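## Task

Lift the lid off culture plate C15 in plate nest N1 and set it, upright and seated, in plate nest N2, leaving C15 seated in N1. Both must stay put without the robot holding them; finally open the gripper and pull away.

## Robot and tools

Robot: a single six-joint Doosan M1013 arm carrying a Robotiq 2F-140 two-finger gripper. Its base sits on the table and may be slightly tilted. 'Seated' means lying flat within a nest's locators.

Frame: the scene frame has its origin on the tabletop straight under the arm base. +z is up, and +y is to the left when facing along +x. end_effector_position is in metres and end_effector_quat_wxyz gives orientation. Velocities are in m/s and rad/s. The reported hand position can be off, more so at long reach. The gripper's fingers point along its own +z axis and close along its y axis. The reported point lies between the pads when they are shut. Fingertips extend about 33 mm past it when closed and 9 mm when fully open. While closing, the tips travel roughly 24 mm further outward, so keep that clearance above surfaces.

Row format: every row has 9 numbers in [-1, 1]. The first six are joint offsets in this fixed order: wrist roll (joint_6), elbow (joint_3), waist (joint_1), forearm roll (joint_4), wrist pitch (joint_5), shoulder (joint_2). They are scaled: 1.0 equals 1.398 rad for waist and shoulder, 2.097 rad for elbow, and 2.622 rad for forearm roll, wrist pitch and wrist roll. The last three numbers are absolute gripper settings, not offsets. Position: +1 is fully open (140 mm), about -0.8 brings the pads together, and -1 closes until something blocks. force_limit: -1 about 14 N, 0 about 60 N, +1 about 107 N. speed: -1 about 30 mm/s, 0 about 140, +1 about 250.

execute_actions(actions): a list of up to 15 actions. Each action is a table of up to 15 rows, one row per 1/30 s step. A shorter table repeats its final row until 15 steps (0.5 s) have passed. Joint offsets count from the angles at the start of that action, not from the row before. For a call's first action, that means the last angles reported. Joint ranges: elbow -2.792 to 2.792 rad, every other joint -6.283 to 6.283. An action asking a joint to go more than 0.010 rad beyond its range is refused. If the first action fails that check, or any action is malformed, nothing runs. An empty list just returns the current state and images.

move(target, speed, blocking): target is one 9-number row. Its offsets count from the Joint positions in the most recent result that lists them. speed is the top rate in rad/s for the joint with the longest way to go, 0.01 to 2, default 0.5. All joints finish together, so the hand traces a curve. A path lasts 0.5 to 10 s and is cut off at 10 s. It does not slow for obstacles. With blocking=false you get control back after 0.5 s. Check with wait(0), or call stop, before sending more motion. The extra 'move:' line reports the outcome (done, off_target, moving, held, fault), limits=held or limits=none, and the joint farthest from its target. The arm is stiff: a target even slightly beyond a firm contact can trigger a fault.

wait(seconds): 0 to 10 s while the last command holds. stop(): brakes a running move; the fingers keep moving. zoom_image(camera, region): camera is cam_high (fixed) or cam_wrist (on the hand), both 896x504. region is [x0, y0, x1, y1] in pixels, at most 504 by 504. read_manual(section): licence texts only. finished_scene(scene): ends scene 1 or 2 for good and reports success. Only call it once the lid rests on its own and the gripper has released and pulled back.

Motion limits: joint targets move at most 2.09 rad/s (waist, shoulder), 3.14 (elbow) and 3.93 (wrist joints), taking 0.3 s to reach full speed. Targets are held within a fixed lead of the measured angles. If a step would move the gripper more than 70 mm from where it is, all targets are scaled back. Large moves can therefore need several actions; send the remainder explicitly. 'joint command not followed' means the clearance check altered targets. 'joint sent to its limit' means a joint was stopped at its end. HELD marks held-back steps in the step readings.

Gripping: close with position -1 and confirm object_status = 2. Codes: 0 moving, 1 blocked while opening, 2 blocked while closing, 3 reached the requested position or pads touching. position_measured is in counts, 3 fully open to 230 pads touching, and is not linear. To squeeze harder, raise force_limit and switch position between -1 and -0.98.

Other result lines: Joint positions, velocities and targets in joint order (rad, rad/s). Joint torques are noisy and offset. Flange force includes held weight and may say 'no reading'.

Faults and hazards: contact torque reaching a load limit (waist 312, shoulder 312, elbow 147, each wrist joint 41.4 N m) causes a fault. So does any outside force of 144 N. Either one halts the arm for 10 s and drops the rest of the call. A MOTOR HOT warning precedes an over-temperature brake stop. Brief tugs on held parts may occur. Never knock or drop anything off the table. Approach slowly and avoid slamming, hard presses and drops.

Each tool is called after ">>>" in YAML: its name, and indented under it one key for each argument.

## Session

>>> execute_actions:
  actions: []

Scene clock: 0.00 s.
end_effector_position=(+0.7226, +0.3248, +0.3950) position_measured=3 object_status=3 end_effector_quat_wxyz=(-0.266, +0.652, +0.617, -0.350) end_effector_velocity=(+0.000, +0.000, -0.000) end_effector_angular_velocity=(-0.000, -0.001, +0.000)
Joint names: [wrist roll, elbow, waist, forearm roll, wrist pitch, shoulder]
Joint positions: [0.528 0.58  0.308 0.283 2.537 0.908]
Joint velocities: [-0.    -0.001  0.    -0.001 -0.     0.001]
Joint torques (N m, as the joint torque sensors report them, + toward a larger angle): no reading
Flange force (N, the push that the arm receives, along the gripper's own x y z axes): no reading
Joint targets: [0.528 0.580 0.308 0.283 2.537 0.908]

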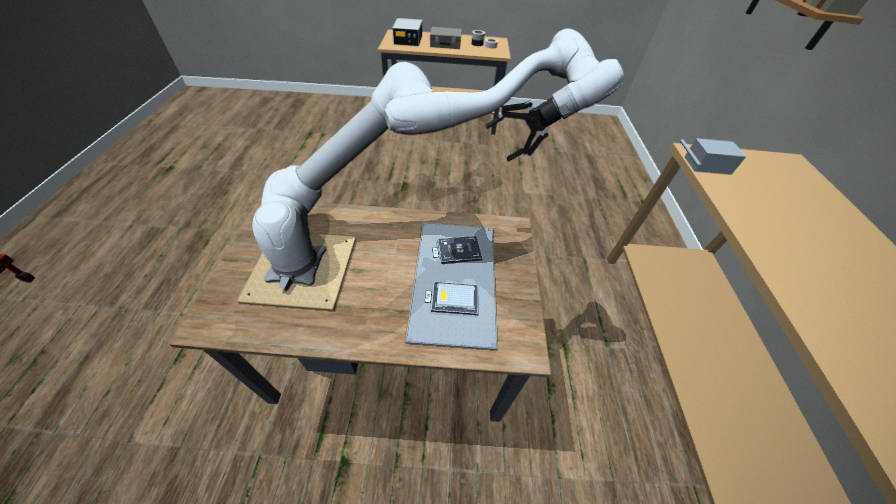

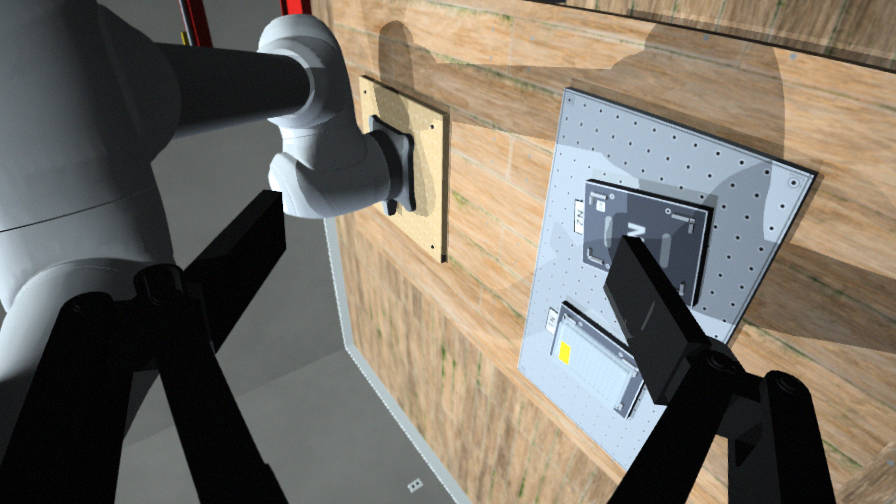

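>>> zoom_image:
  camera: "cam_high"
  region: [400, 220, 520, 350]

Region (400, 220, 520, 350) of cam_high's 896x504 image, scaled by 3.877, with more detail than that image has; it fills the left 465 columns of this view, and the rest is white.

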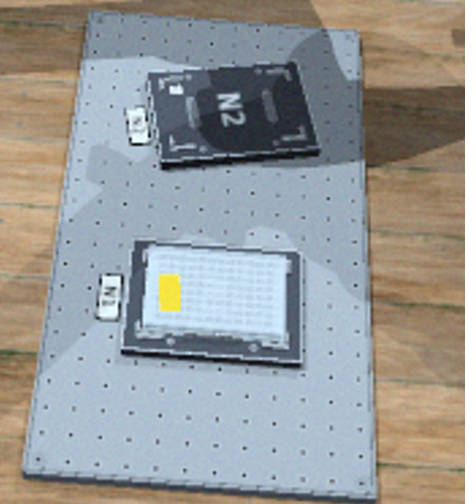

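>>> move:
  target: [0.3109,0.6227,-0.383,-0.1079,-0.5461,-0.5418,1,-0.5,0]
  speed: 0.9

Scene clock: 15.57 s.
end_effector_position=(+0.5854, -0.0973, +0.1987) position_measured=3 object_status=3 end_effector_quat_wxyz=(-0.002, +1.000, +0.003, +0.000) end_effector_velocity=(-0.001, -0.000, -0.001) end_effector_angular_velocity=(+0.001, +0.000, -0.002)
Joint names: [wrist roll, elbow, waist, forearm roll, wrist pitch, shoulder]
Joint positions: [ 1.343  1.886 -0.227  0.001  1.105  0.151]
Joint velocities: [ 0.     0.003 -0.001  0.001 -0.001 -0.001]
Joint torques (N m, as the joint torque sensors report them, + toward a larger angle): [  0.05 -38.98  -0.36   3.49  -0.51 -52.8 ]
Flange force (N, the push that the arm receives, along the gripper's own x y z axes): [-2.6 -1.2 1.2]
Joint targets: [1.343 1.886 -0.227 0.001 1.105 0.151]
move: done; limits=none; farthest joint: the waist, 0.000 radians from its target (0.536 radians at the start)
camera_calibration (this result's frames):
cam_wrist: T_world_to_cam=[[0.104684, -0.994262, -0.0220292, -0.154387], [-0.849666, -0.100927, 0.517573, 0.38559], [-0.516826, -0.0354642, -0.855355, 0.646662], [0, 0, 0, 1]] pos_world=[0.677997, -0.0916512, 0.350154]

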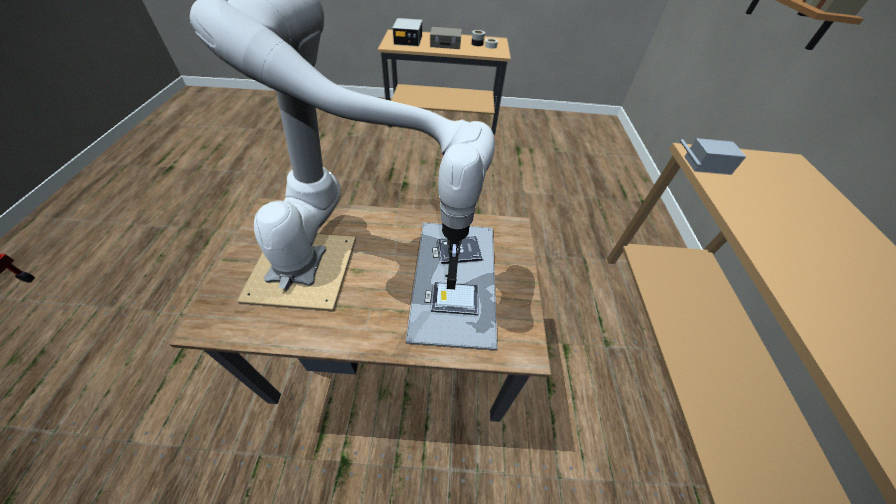

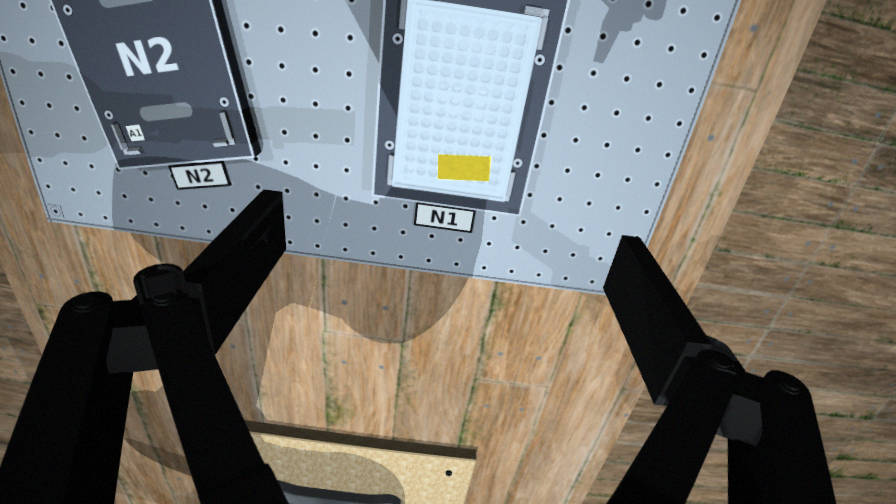

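>>> move:
  target: [0.0084,0.036,-0.0029,0,-0.0688,0.0749,0.45,-0.5,0]
  speed: 0.3

>>> zoom_image:
  camera: "cam_high"
  region: [410, 240, 510, 330]

Scene clock: 26.47 s.
end_effector_position=(+0.5953, -0.1017, +0.1002) position_measured=72 object_status=3 end_effector_quat_wxyz=(-0.002, +1.000, -0.011, +0.001) end_effector_velocity=(+0.000, -0.000, -0.000) end_effector_angular_velocity=(+0.000, -0.001, +0.001)
Joint names: [wrist roll, elbow, waist, forearm roll, wrist pitch, shoulder]
Joint positions: [ 1.365  1.961 -0.231  0.001  0.925  0.256]
Joint velocities: [-0.001 -0.    -0.     0.    -0.001  0.001]
Joint torques (N m, as the joint torque sensors report them, + toward a larger angle): [ -0.01 -35.2   -0.55   2.94   0.02 -61.41]
Flange force (N, the push that the arm receives, along the gripper's own x y z axes): [-0.8 -1.3 3.6]
Joint targets: [1.365 1.961 -0.231 0.001 0.925 0.256]
move: done; limits=none; farthest joint: the waist, 0.000 radians from its target (0.004 radians at the start)
camera_calibration (this result's frames):
cam_wrist: T_world_to_cam=[[0.0786796, -0.996659, -0.0219318, -0.146738], [-0.852036, -0.0786513, 0.517541, 0.448237], [-0.517537, -0.0220332, -0.855377, 0.569208], [0, 0, 0, 1]] pos_world=[0.688045, -0.0984523, 0.251688]

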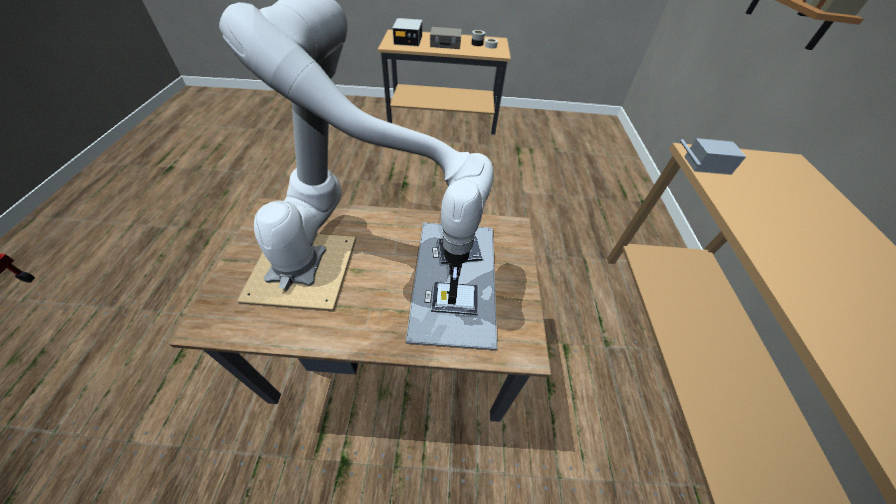

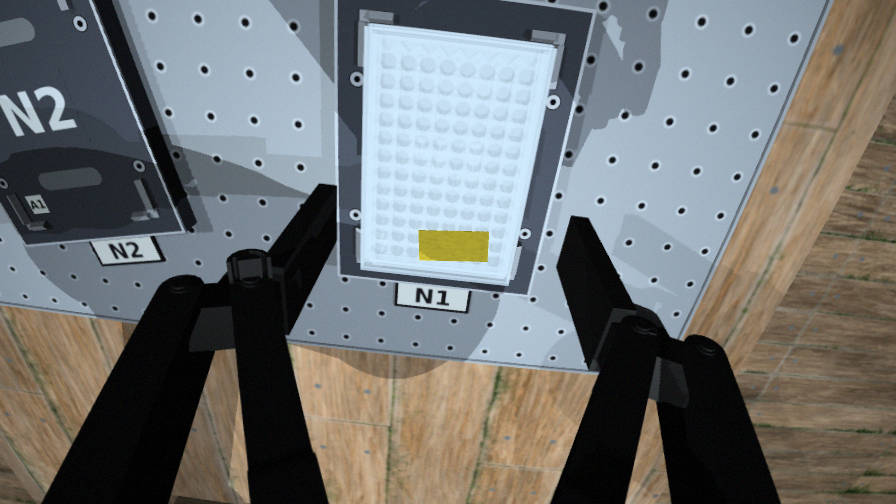

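Region (410, 240, 510, 330) of cam_high's 896x504 image, scaled by 5.040, with more detail than that image has; it fills the top 454 rows of this view, and the rest is white.

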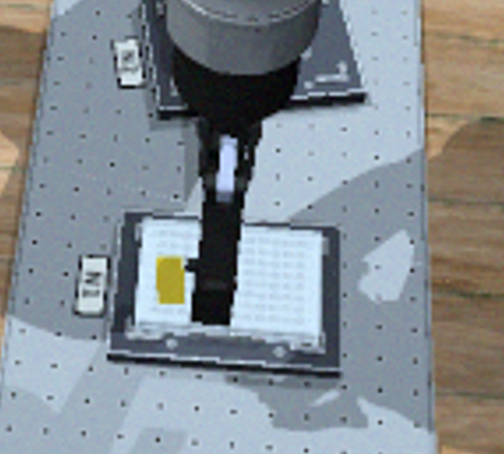

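>>> move:
  target: [0.0026,0.0045,0.0048,0,-0.0261,0.0422,0.45,-0.5,0]
  speed: 0.1

>>> zoom_image:
  camera: "cam_high"
  region: [420, 260, 490, 325]

>>> zoom_image:
  camera: "cam_wrist"
  region: [250, 50, 700, 400]

Scene clock: 35.23 s.
end_effector_position=(+0.6068, -0.1000, +0.0603) position_measured=72 object_status=3 end_effector_quat_wxyz=(-0.002, +1.000, -0.011, +0.001) end_effector_velocity=(-0.001, -0.000, -0.002) end_effector_angular_velocity=(-0.001, +0.002, +0.000)
Joint names: [wrist roll, elbow, waist, forearm roll, wrist pitch, shoulder]
Joint positions: [ 1.372  1.971 -0.225  0.001  0.857  0.314]
Joint velocities: [ 0.001  0.002 -0.    -0.001 -0.001  0.002]
Joint torques (N m, as the joint torque sensors report them, + toward a larger angle): [ -0.01 -33.35  -0.67   2.8   -0.3  -67.42]
Flange force (N, the push that the arm receives, along the gripper's own x y z axes): [1.7 -1.3 5.3]
Joint targets: [1.372 1.971 -0.225 0.001 0.856 0.315]
move: done; limits=none; farthest joint: the shoulder, 0.001 radians from its target (0.059 radians at the start)
camera_calibration (this result's frames):
cam_wrist: T_world_to_cam=[[0.0785142, -0.996671, -0.0219453, -0.146679], [-0.852053, -0.078517, 0.517533, 0.478813], [-0.517533, -0.021935, -0.855382, 0.541062], [0, 0, 0, 1]] pos_world=[0.699508, -0.0967274, 0.211794]

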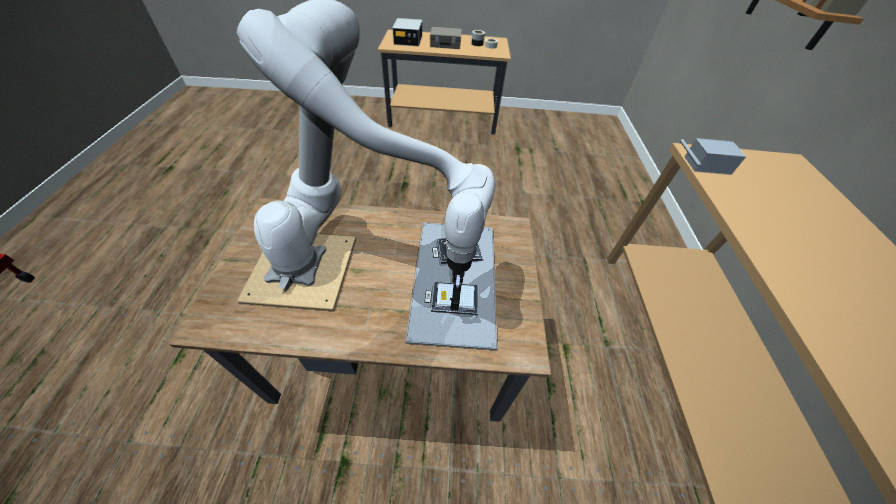

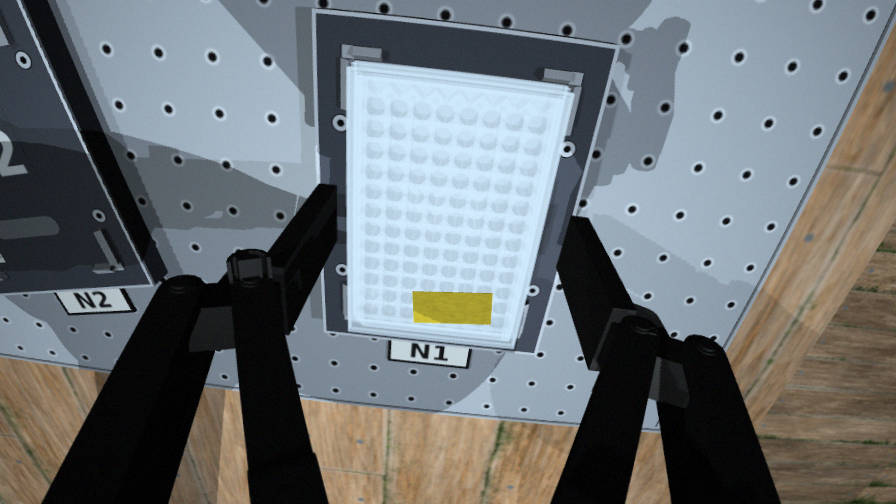

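Region (420, 260, 490, 325) of cam_high's 896x504 image, scaled by 7.200, with more detail than that image has; it fills the top 468 rows of this view, and the rest is white.

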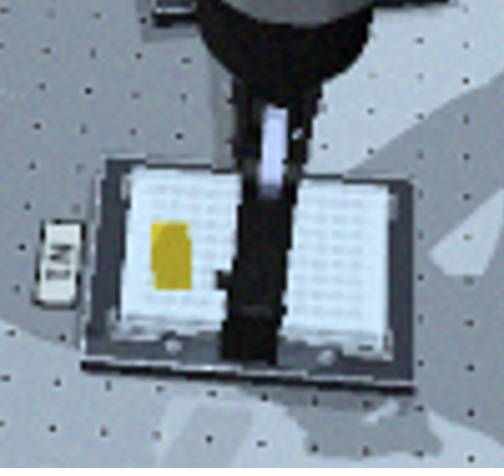

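Region (250, 50, 700, 400) of cam_wrist's 896x504 image, scaled by 1.120, with more detail than that image has.

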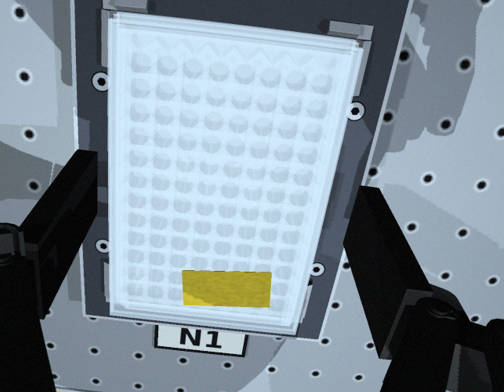

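>>> move:
  target: [0,0.0007,0,0,-0.0014,0.002,-1,-0.7,-0.8]
  speed: 0.05

Scene clock: 38.67 s.
end_effector_position=(+0.6067, -0.0998, +0.0581) position_measured=101 object_status=2 end_effector_quat_wxyz=(-0.002, +1.000, -0.011, +0.000) end_effector_velocity=(-0.001, -0.001, -0.001) end_effector_angular_velocity=(-0.001, +0.002, +0.000)
Joint names: [wrist roll, elbow, waist, forearm roll, wrist pitch, shoulder]
Joint positions: [ 1.372  1.972 -0.224  0.001  0.853  0.317]
Joint velocities: [-0.     0.001 -0.001 -0.002 -0.001  0.001]
Joint torques (N m, as the joint torque sensors report them, + toward a larger angle): [  0.48 -20.18 -36.73 -13.94  -5.97 -31.03]
Flange force (N, the push that the arm receives, along the gripper's own x y z axes): [-5.9 -60.8 -56.2]
Joint targets: [1.372 1.972 -0.225 0.001 0.853 0.317]
move: done; limits=none; farthest joint: the waist, 0.001 radians from its target (0.000 radians at the start)
camera_calibration (this result's frames):
cam_wrist: T_world_to_cam=[[0.0784159, -0.996671, -0.0223141, -0.146449], [-0.851876, -0.0786168, 0.517809, 0.479811], [-0.51784, -0.0215957, -0.855205, 0.539384], [0, 0, 0, 1]] pos_world=[0.699538, -0.0965923, 0.209565]

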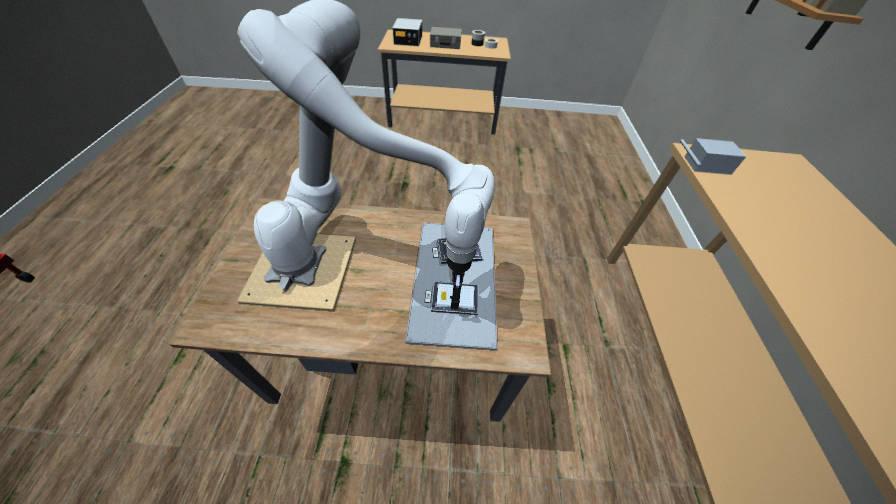

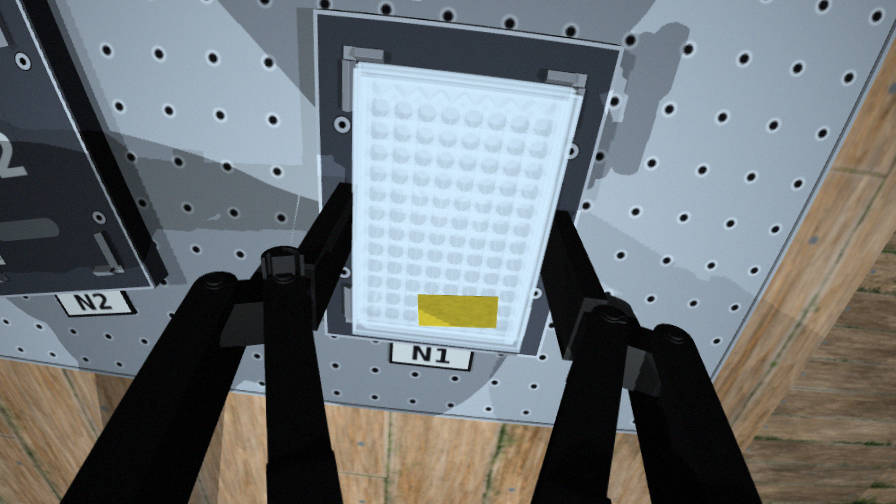

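>>> move:
  target: [0.001,0,0.002,0,0.0003,-0.0006,-0.98,-0.7,-0.8]
  speed: 0.02

Scene clock: 41.43 s.
end_effector_position=(+0.6067, -0.0983, +0.0585) position_measured=102 object_status=2 end_effector_quat_wxyz=(-0.002, +1.000, -0.010, +0.000) end_effector_velocity=(+0.000, +0.002, +0.001) end_effector_angular_velocity=(+0.002, -0.001, +0.001)
Joint names: [wrist roll, elbow, waist, forearm roll, wrist pitch, shoulder]
Joint positions: [ 1.375  1.972 -0.222  0.     0.854  0.316]
Joint velocities: [-0.    -0.     0.002  0.003  0.001 -0.001]
Joint torques (N m, as the joint torque sensors report them, + toward a larger angle): [  0.05 -23.47  -7.4   -0.42  -0.89 -48.79]
Flange force (N, the push that the arm receives, along the gripper's own x y z axes): [-1.7 -13.0 -24.2]
Joint targets: [1.375 1.972 -0.222 0.001 0.854 0.316]
move: done; limits=none; farthest joint: the waist, 0.001 radians from its target (0.003 radians at the start)
camera_calibration (this result's frames):
cam_wrist: T_world_to_cam=[[0.0789728, -0.996638, -0.0218389, -0.145303], [-0.851726, -0.0788413, 0.518022, 0.479591], [-0.518002, -0.0223089, -0.855088, 0.539794], [0, 0, 0, 1]] pos_world=[0.69957, -0.0949602, 0.20996]

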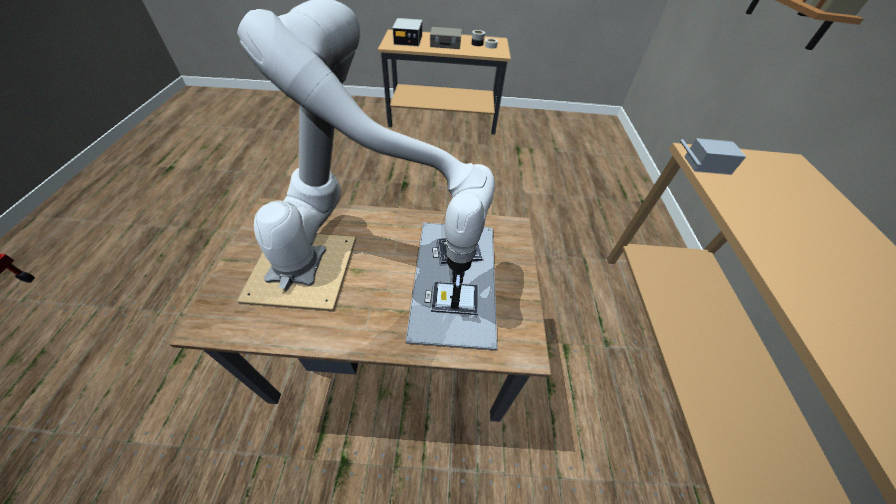

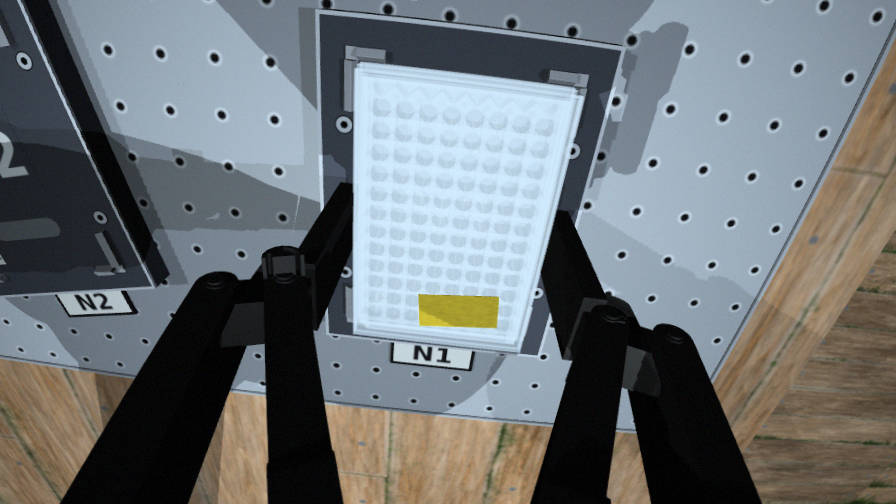

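>>> move:
  target: [0.0008,-0.007,0.0016,0,0.014,-0.0158,-0.98,-0.7,-0.8]
  speed: 0.03

>>> zoom_image:
  camera: "cam_high"
  region: [420, 260, 490, 325]

Scene clock: 44.90 s.
end_effector_position=(+0.6071, -0.0970, +0.0783) position_measured=102 object_status=2 end_effector_quat_wxyz=(-0.002, +1.000, -0.010, +0.000) end_effector_velocity=(+0.001, +0.000, +0.002) end_effector_angular_velocity=(+0.001, -0.002, -0.001)
Joint names: [wrist roll, elbow, waist, forearm roll, wrist pitch, shoulder]
Joint positions: [ 1.377  1.958 -0.22   0.     0.89   0.294]
Joint velocities: [-0.    -0.003  0.     0.002  0.001 -0.001]
Joint torques (N m, as the joint torque sensors report them, + toward a larger angle): [ -0.09 -34.    -1.13   2.92  -0.37 -64.13]
Flange force (N, the push that the arm receives, along the gripper's own x y z axes): [0.1 -2.4 2.4]
Joint targets: [1.377 1.958 -0.220 0.000 0.890 0.294]
move: done; limits=none; farthest joint: the waist, 0.000 radians from its target (0.002 radians at the start)
camera_calibration (this result's frames):
cam_wrist: T_world_to_cam=[[0.0791183, -0.996626, -0.0218254, -0.14375], [-0.851746, -0.07896, 0.517971, 0.469771], [-0.517947, -0.0223913, -0.85512, 0.556895], [0, 0, 0, 1]] pos_world=[0.699941, -0.0937026, 0.229747]

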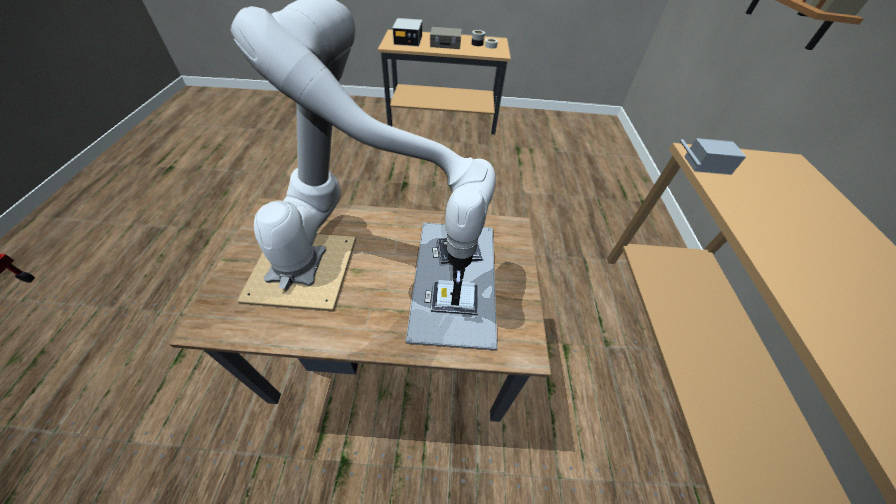

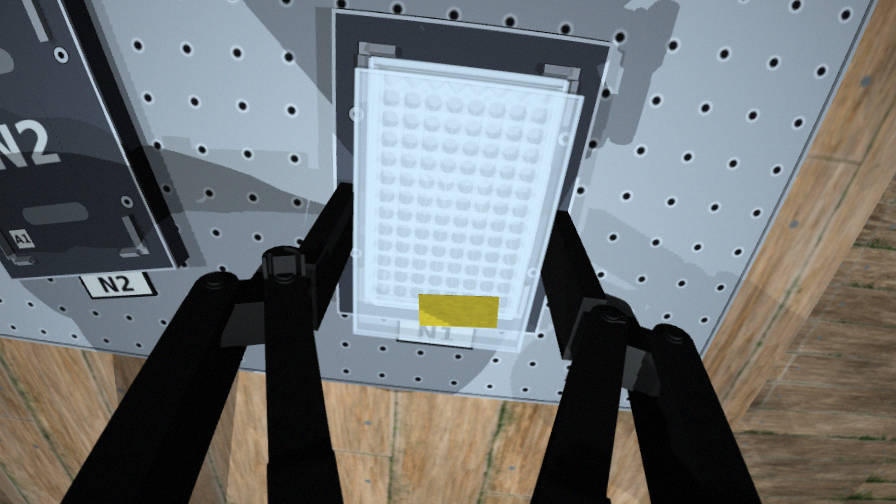

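Region (420, 260, 490, 325) of cam_high's 896x504 image, scaled by 7.200, with more detail than that image has; it fills the top 468 rows of this view, and the rest is white.

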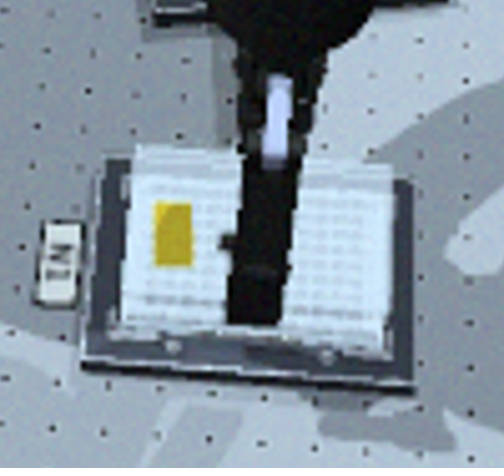

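>>> move:
  target: [0.0595,-0.004,0.2618,0,0.004,-0.0016,-1,-0.4,-0.8]
  speed: 0.3

Scene clock: 50.67 s.
end_effector_position=(+0.6040, +0.1270, +0.0841) position_measured=103 object_status=2 end_effector_quat_wxyz=(-0.002, +0.996, +0.095, +0.001) end_effector_velocity=(-0.002, +0.001, -0.001) end_effector_angular_velocity=(-0.000, +0.002, +0.001)
Joint names: [wrist roll, elbow, waist, forearm roll, wrist pitch, shoulder]
Joint positions: [1.533 1.949 0.146 0.    0.901 0.292]
Joint velocities: [ 0.     0.002  0.002  0.     0.    -0.   ]
Joint torques (N m, as the joint torque sensors report them, + toward a larger angle): [ -0.23 -34.98   0.69   2.82  -0.42 -63.77]
Flange force (N, the push that the arm receives, along the gripper's own x y z axes): [-2.5 0.6 2.9]
Joint targets: [1.533 1.949 0.146 0.000 0.901 0.292]
move: done; limits=none; farthest joint: the waist, 0.000 radians from its target (0.366 radians at the start)
camera_calibration (this result's frames):
cam_wrist: T_world_to_cam=[[0.285139, -0.958248, -0.0213459, -0.049465], [-0.81704, -0.254644, 0.517302, 0.483144], [-0.50114, -0.130063, -0.855536, 0.568821], [0, 0, 0, 1]] pos_world=[0.693912, 0.149613, 0.23566]

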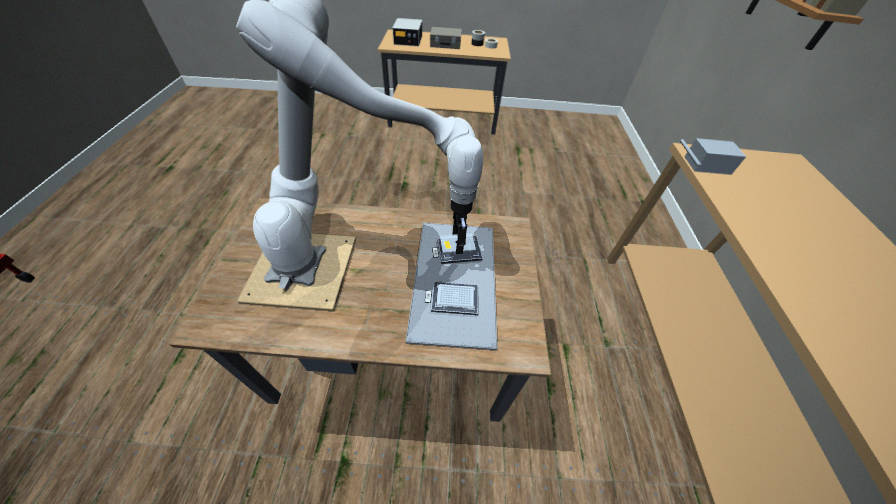

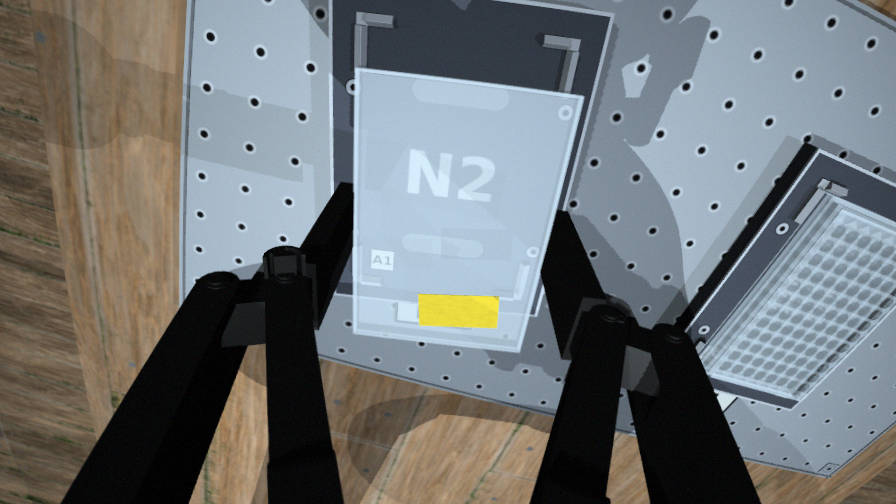

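>>> move:
  target: [0.0013,-0.0078,0.0024,0,-0.0018,0.0152,-1,-0.4,-0.8]
  speed: 0.06

Scene clock: 60.27 s.
end_effector_position=(+0.6141, +0.1307, +0.0781) position_measured=103 object_status=2 end_effector_quat_wxyz=(-0.002, +0.996, +0.095, +0.000) end_effector_velocity=(+0.003, +0.000, +0.001) end_effector_angular_velocity=(-0.000, -0.002, +0.001)
Joint names: [wrist roll, elbow, waist, forearm roll, wrist pitch, shoulder]
Joint positions: [1.536 1.933 0.15  0.    0.896 0.313]
Joint velocities: [ 0.    -0.004  0.    -0.001  0.     0.002]
Joint torques (N m, as the joint torque sensors report them, + toward a larger angle): [ -0.11 -33.1   -0.99   2.87  -0.39 -61.68]
Flange force (N, the push that the arm receives, along the gripper's own x y z axes): [-4.2 -1.9 -3.5]
Joint targets: [1.536 1.933 0.150 0.000 0.896 0.313]
move: done; limits=none; farthest joint: the waist, 0.000 radians from its target (0.003 radians at the start)
camera_calibration (this result's frames):
cam_wrist: T_world_to_cam=[[0.285087, -0.958264, -0.021366, -0.0489254], [-0.816969, -0.254588, 0.517443, 0.495439], [-0.501286, -0.130061, -0.855451, 0.569364], [0, 0, 0, 1]] pos_world=[0.70412, 0.153301, 0.229657]

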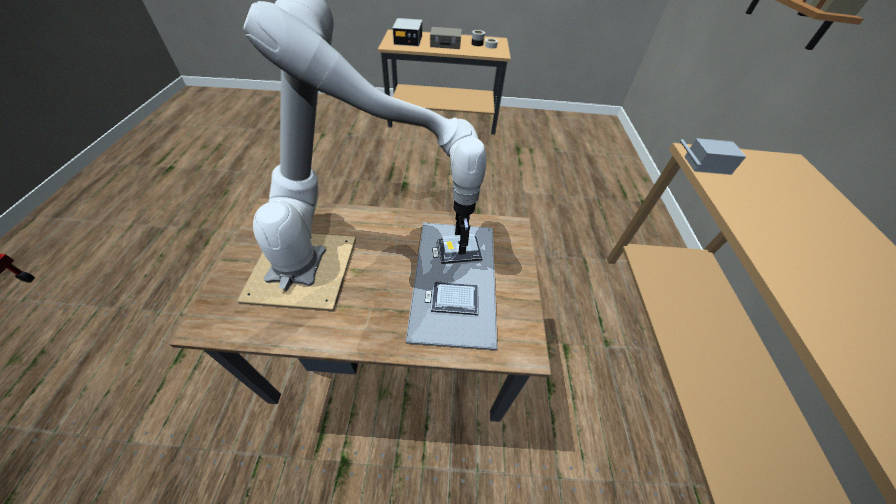

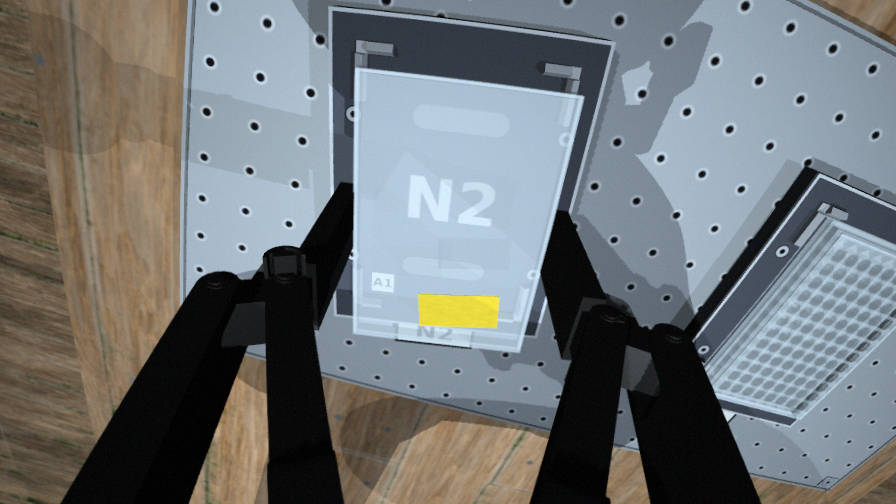

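>>> move:
  target: [0,0.0058,0,0,-0.0118,0.0134,-1,-0.4,-0.8]
  speed: 0.04

>>> zoom_image:
  camera: "cam_wrist"
  region: [300, 0, 640, 370]

Scene clock: 64.00 s.
end_effector_position=(+0.6142, +0.1308, +0.0612) position_measured=103 object_status=2 end_effector_quat_wxyz=(-0.002, +0.996, +0.095, +0.000) end_effector_velocity=(+0.000, +0.001, -0.001) end_effector_angular_velocity=(+0.002, +0.000, -0.000)
Joint names: [wrist roll, elbow, waist, forearm roll, wrist pitch, shoulder]
Joint positions: [1.536 1.945 0.15  0.    0.865 0.332]
Joint velocities: [-0.001  0.     0.     0.003 -0.002  0.001]
Joint torques (N m, as the joint torque sensors report them, + toward a larger angle): [ -0.15 -33.12  -0.78   2.89  -0.41 -66.67]
Flange force (N, the push that the arm receives, along the gripper's own x y z axes): [-0.5 -1.6 1.6]
Joint targets: [1.536 1.945 0.150 0.000 0.865 0.332]
move: done; limits=none; farthest joint: the waist, 0.000 radians from its target (0.000 radians at the start)
camera_calibration (this result's frames):
cam_wrist: T_world_to_cam=[[0.285083, -0.958265, -0.0213556, -0.0492205], [-0.816994, -0.254585, 0.517405, 0.50426], [-0.501247, -0.130056, -0.855474, 0.554912], [0, 0, 0, 1]] pos_world=[0.704158, 0.15338, 0.212756]

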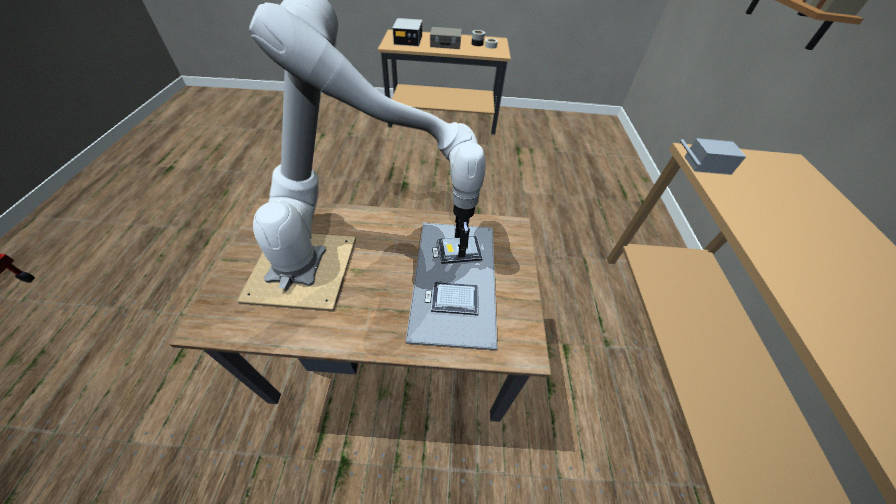

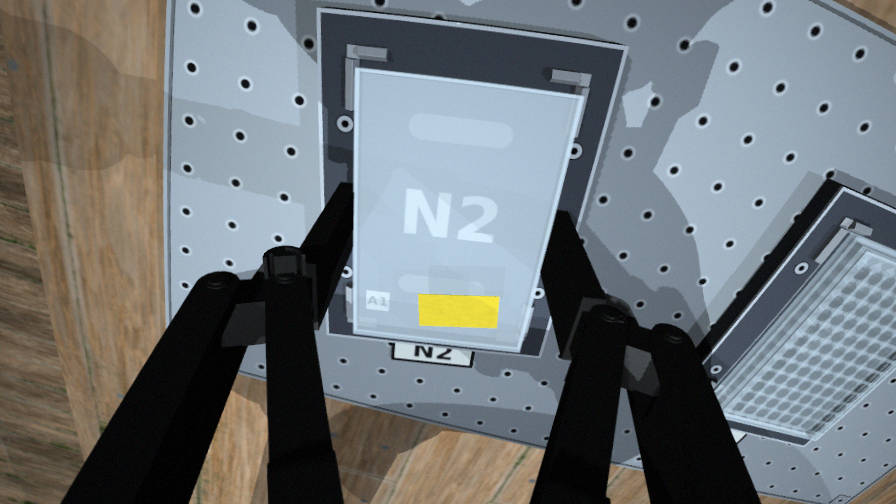

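Region (300, 0, 640, 370) of cam_wrist's 896x504 image, scaled by 1.362, with more detail than that image has; it fills the left 463 columns of this view, and the rest is white.

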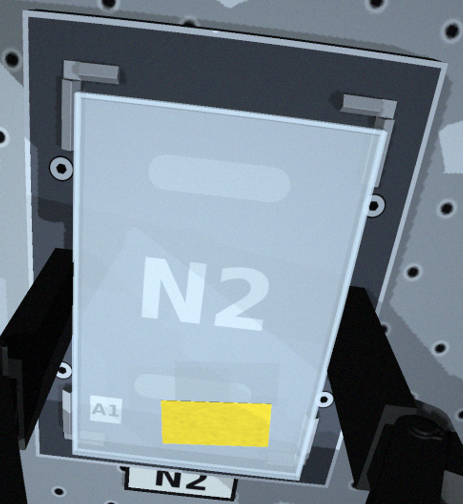

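>>> move:
  target: [0,0.0014,0,0,-0.0028,0.0032,-1,-0.4,-0.8]
  speed: 0.01

>>> zoom_image:
  camera: "cam_wrist"
  region: [300, 0, 640, 370]

Scene clock: 67.50 s.
end_effector_position=(+0.6141, +0.1307, +0.0572) position_measured=103 object_status=2 end_effector_quat_wxyz=(-0.002, +0.996, +0.095, +0.000) end_effector_velocity=(-0.001, +0.000, -0.001) end_effector_angular_velocity=(-0.000, +0.001, +0.000)
Joint names: [wrist roll, elbow, waist, forearm roll, wrist pitch, shoulder]
Joint positions: [1.536 1.948 0.15  0.    0.858 0.336]
Joint velocities: [ 0.001  0.001  0.001 -0.    -0.001  0.001]
Joint torques (N m, as the joint torque sensors report them, + toward a larger angle): [ -0.11 -33.44  -0.76   2.8   -0.22 -66.15]
Flange force (N, the push that the arm receives, along the gripper's own x y z axes): [-2.7 -1.7 1.4]
Joint targets: [1.536 1.948 0.150 0.000 0.858 0.336]
move: done; limits=none; farthest joint: the waist, 0.000 radians from its target (0.000 radians at the start)
camera_calibration (this result's frames):
cam_wrist: T_world_to_cam=[[0.28508, -0.958266, -0.0213637, -0.0492941], [-0.81696, -0.254579, 0.517462, 0.506227], [-0.501304, -0.130065, -0.85544, 0.551475], [0, 0, 0, 1]] pos_world=[0.704077, 0.153365, 0.208748]

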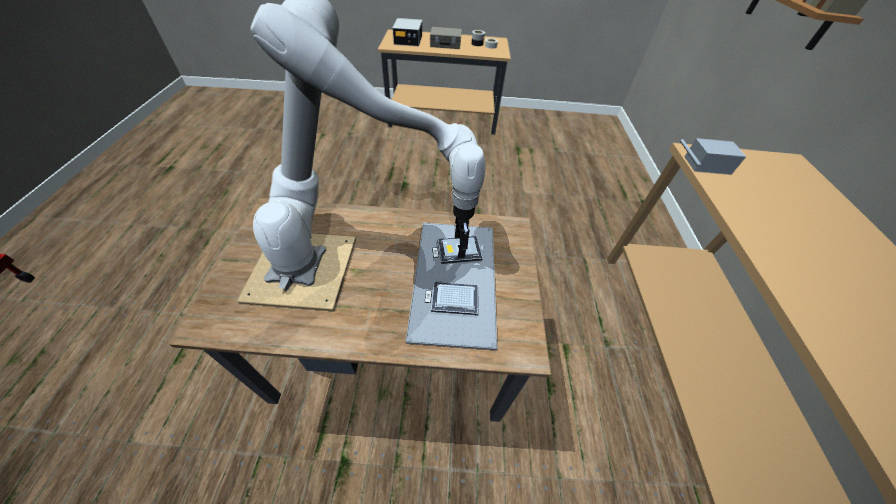

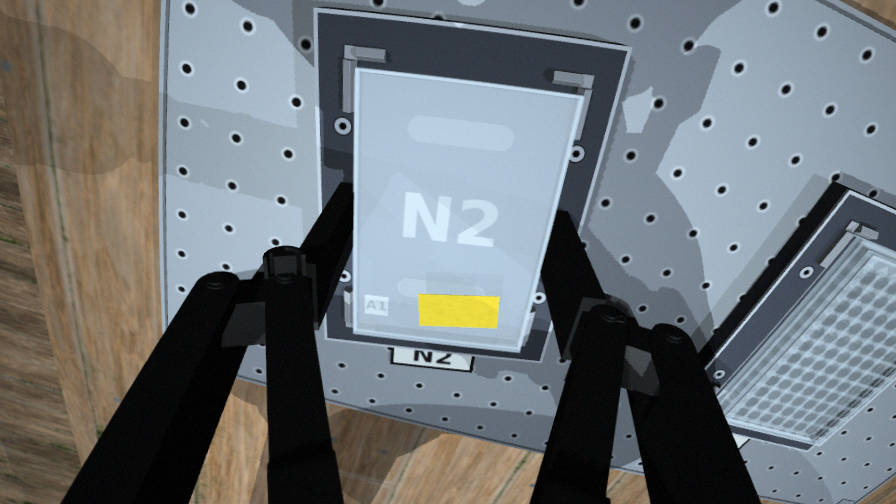

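Region (300, 0, 640, 370) of cam_wrist's 896x504 image, scaled by 1.362, with more detail than that image has; it fills the left 463 columns of this view, and the rest is white.

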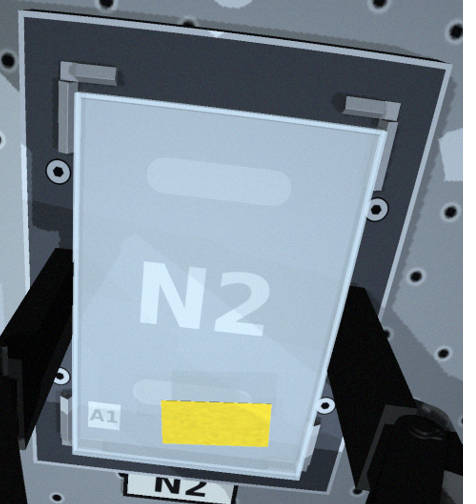

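>>> move:
  target: [0,0.0008,0,0,-0.0017,0.002,-1,-0.4,-0.8]
  speed: 0.01

>>> zoom_image:
  camera: "cam_wrist"
  region: [300, 0, 640, 370]

Scene clock: 71.43 s.
end_effector_position=(+0.6141, +0.1308, +0.0549) position_measured=103 object_status=2 end_effector_quat_wxyz=(-0.002, +0.996, +0.095, +0.000) end_effector_velocity=(-0.000, -0.000, -0.000) end_effector_angular_velocity=(-0.000, -0.000, -0.000)
Joint names: [wrist roll, elbow, waist, forearm roll, wrist pitch, shoulder]
Joint positions: [1.536 1.95  0.15  0.    0.854 0.339]
Joint velocities: [ 0.     0.001 -0.    -0.    -0.001  0.   ]
Joint torques (N m, as the joint torque sensors report them, + toward a larger angle): [ -0.22 -29.79  -0.2    3.15  -2.28 -57.69]
Flange force (N, the push that the arm receives, along the gripper's own x y z axes): [-5.9 -0.8 -14.3]
Joint targets: [1.536 1.950 0.150 0.000 0.854 0.339]
move: done; limits=none; farthest joint: the waist, 0.000 radians from its target (0.000 radians at the start)
camera_calibration (this result's frames):
cam_wrist: T_world_to_cam=[[0.285081, -0.958266, -0.0213533, -0.0493238], [-0.816998, -0.254583, 0.517399, 0.507476], [-0.501242, -0.130055, -0.855478, 0.549462], [0, 0, 0, 1]] pos_world=[0.704082, 0.15339, 0.206431]

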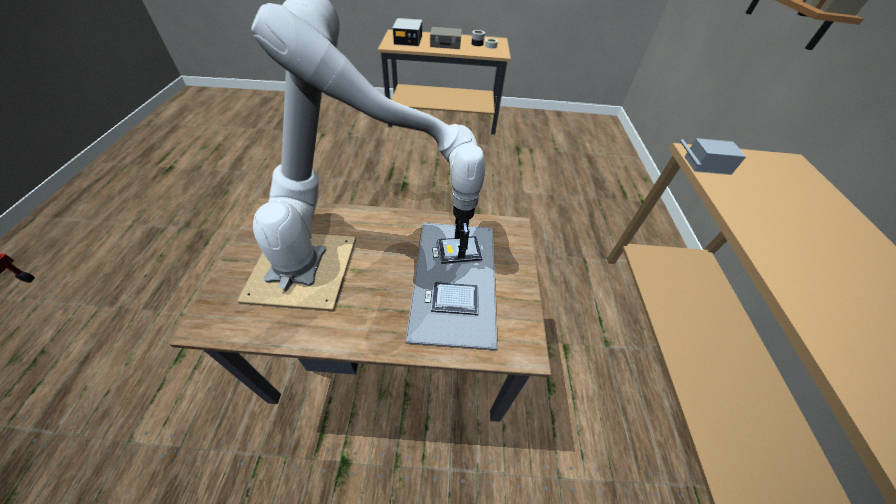

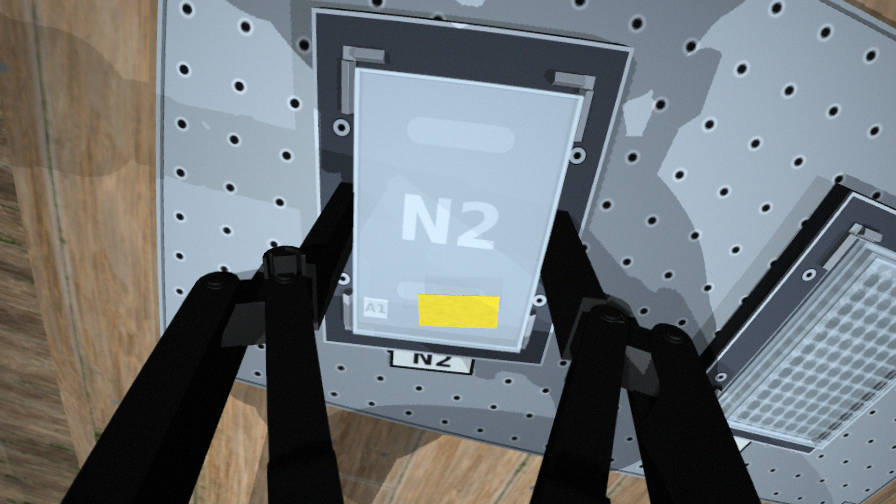

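Region (300, 0, 640, 370) of cam_wrist's 896x504 image, scaled by 1.362, with more detail than that image has; it fills the left 463 columns of this view, and the rest is white.

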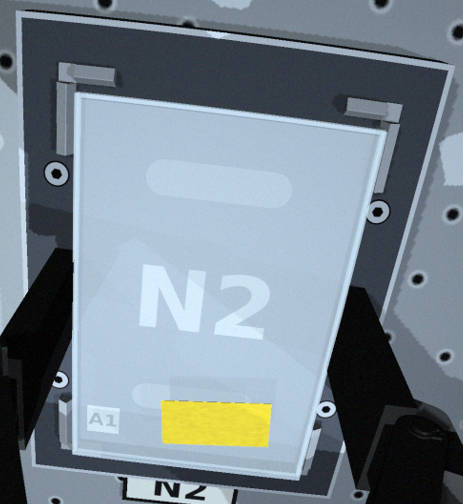

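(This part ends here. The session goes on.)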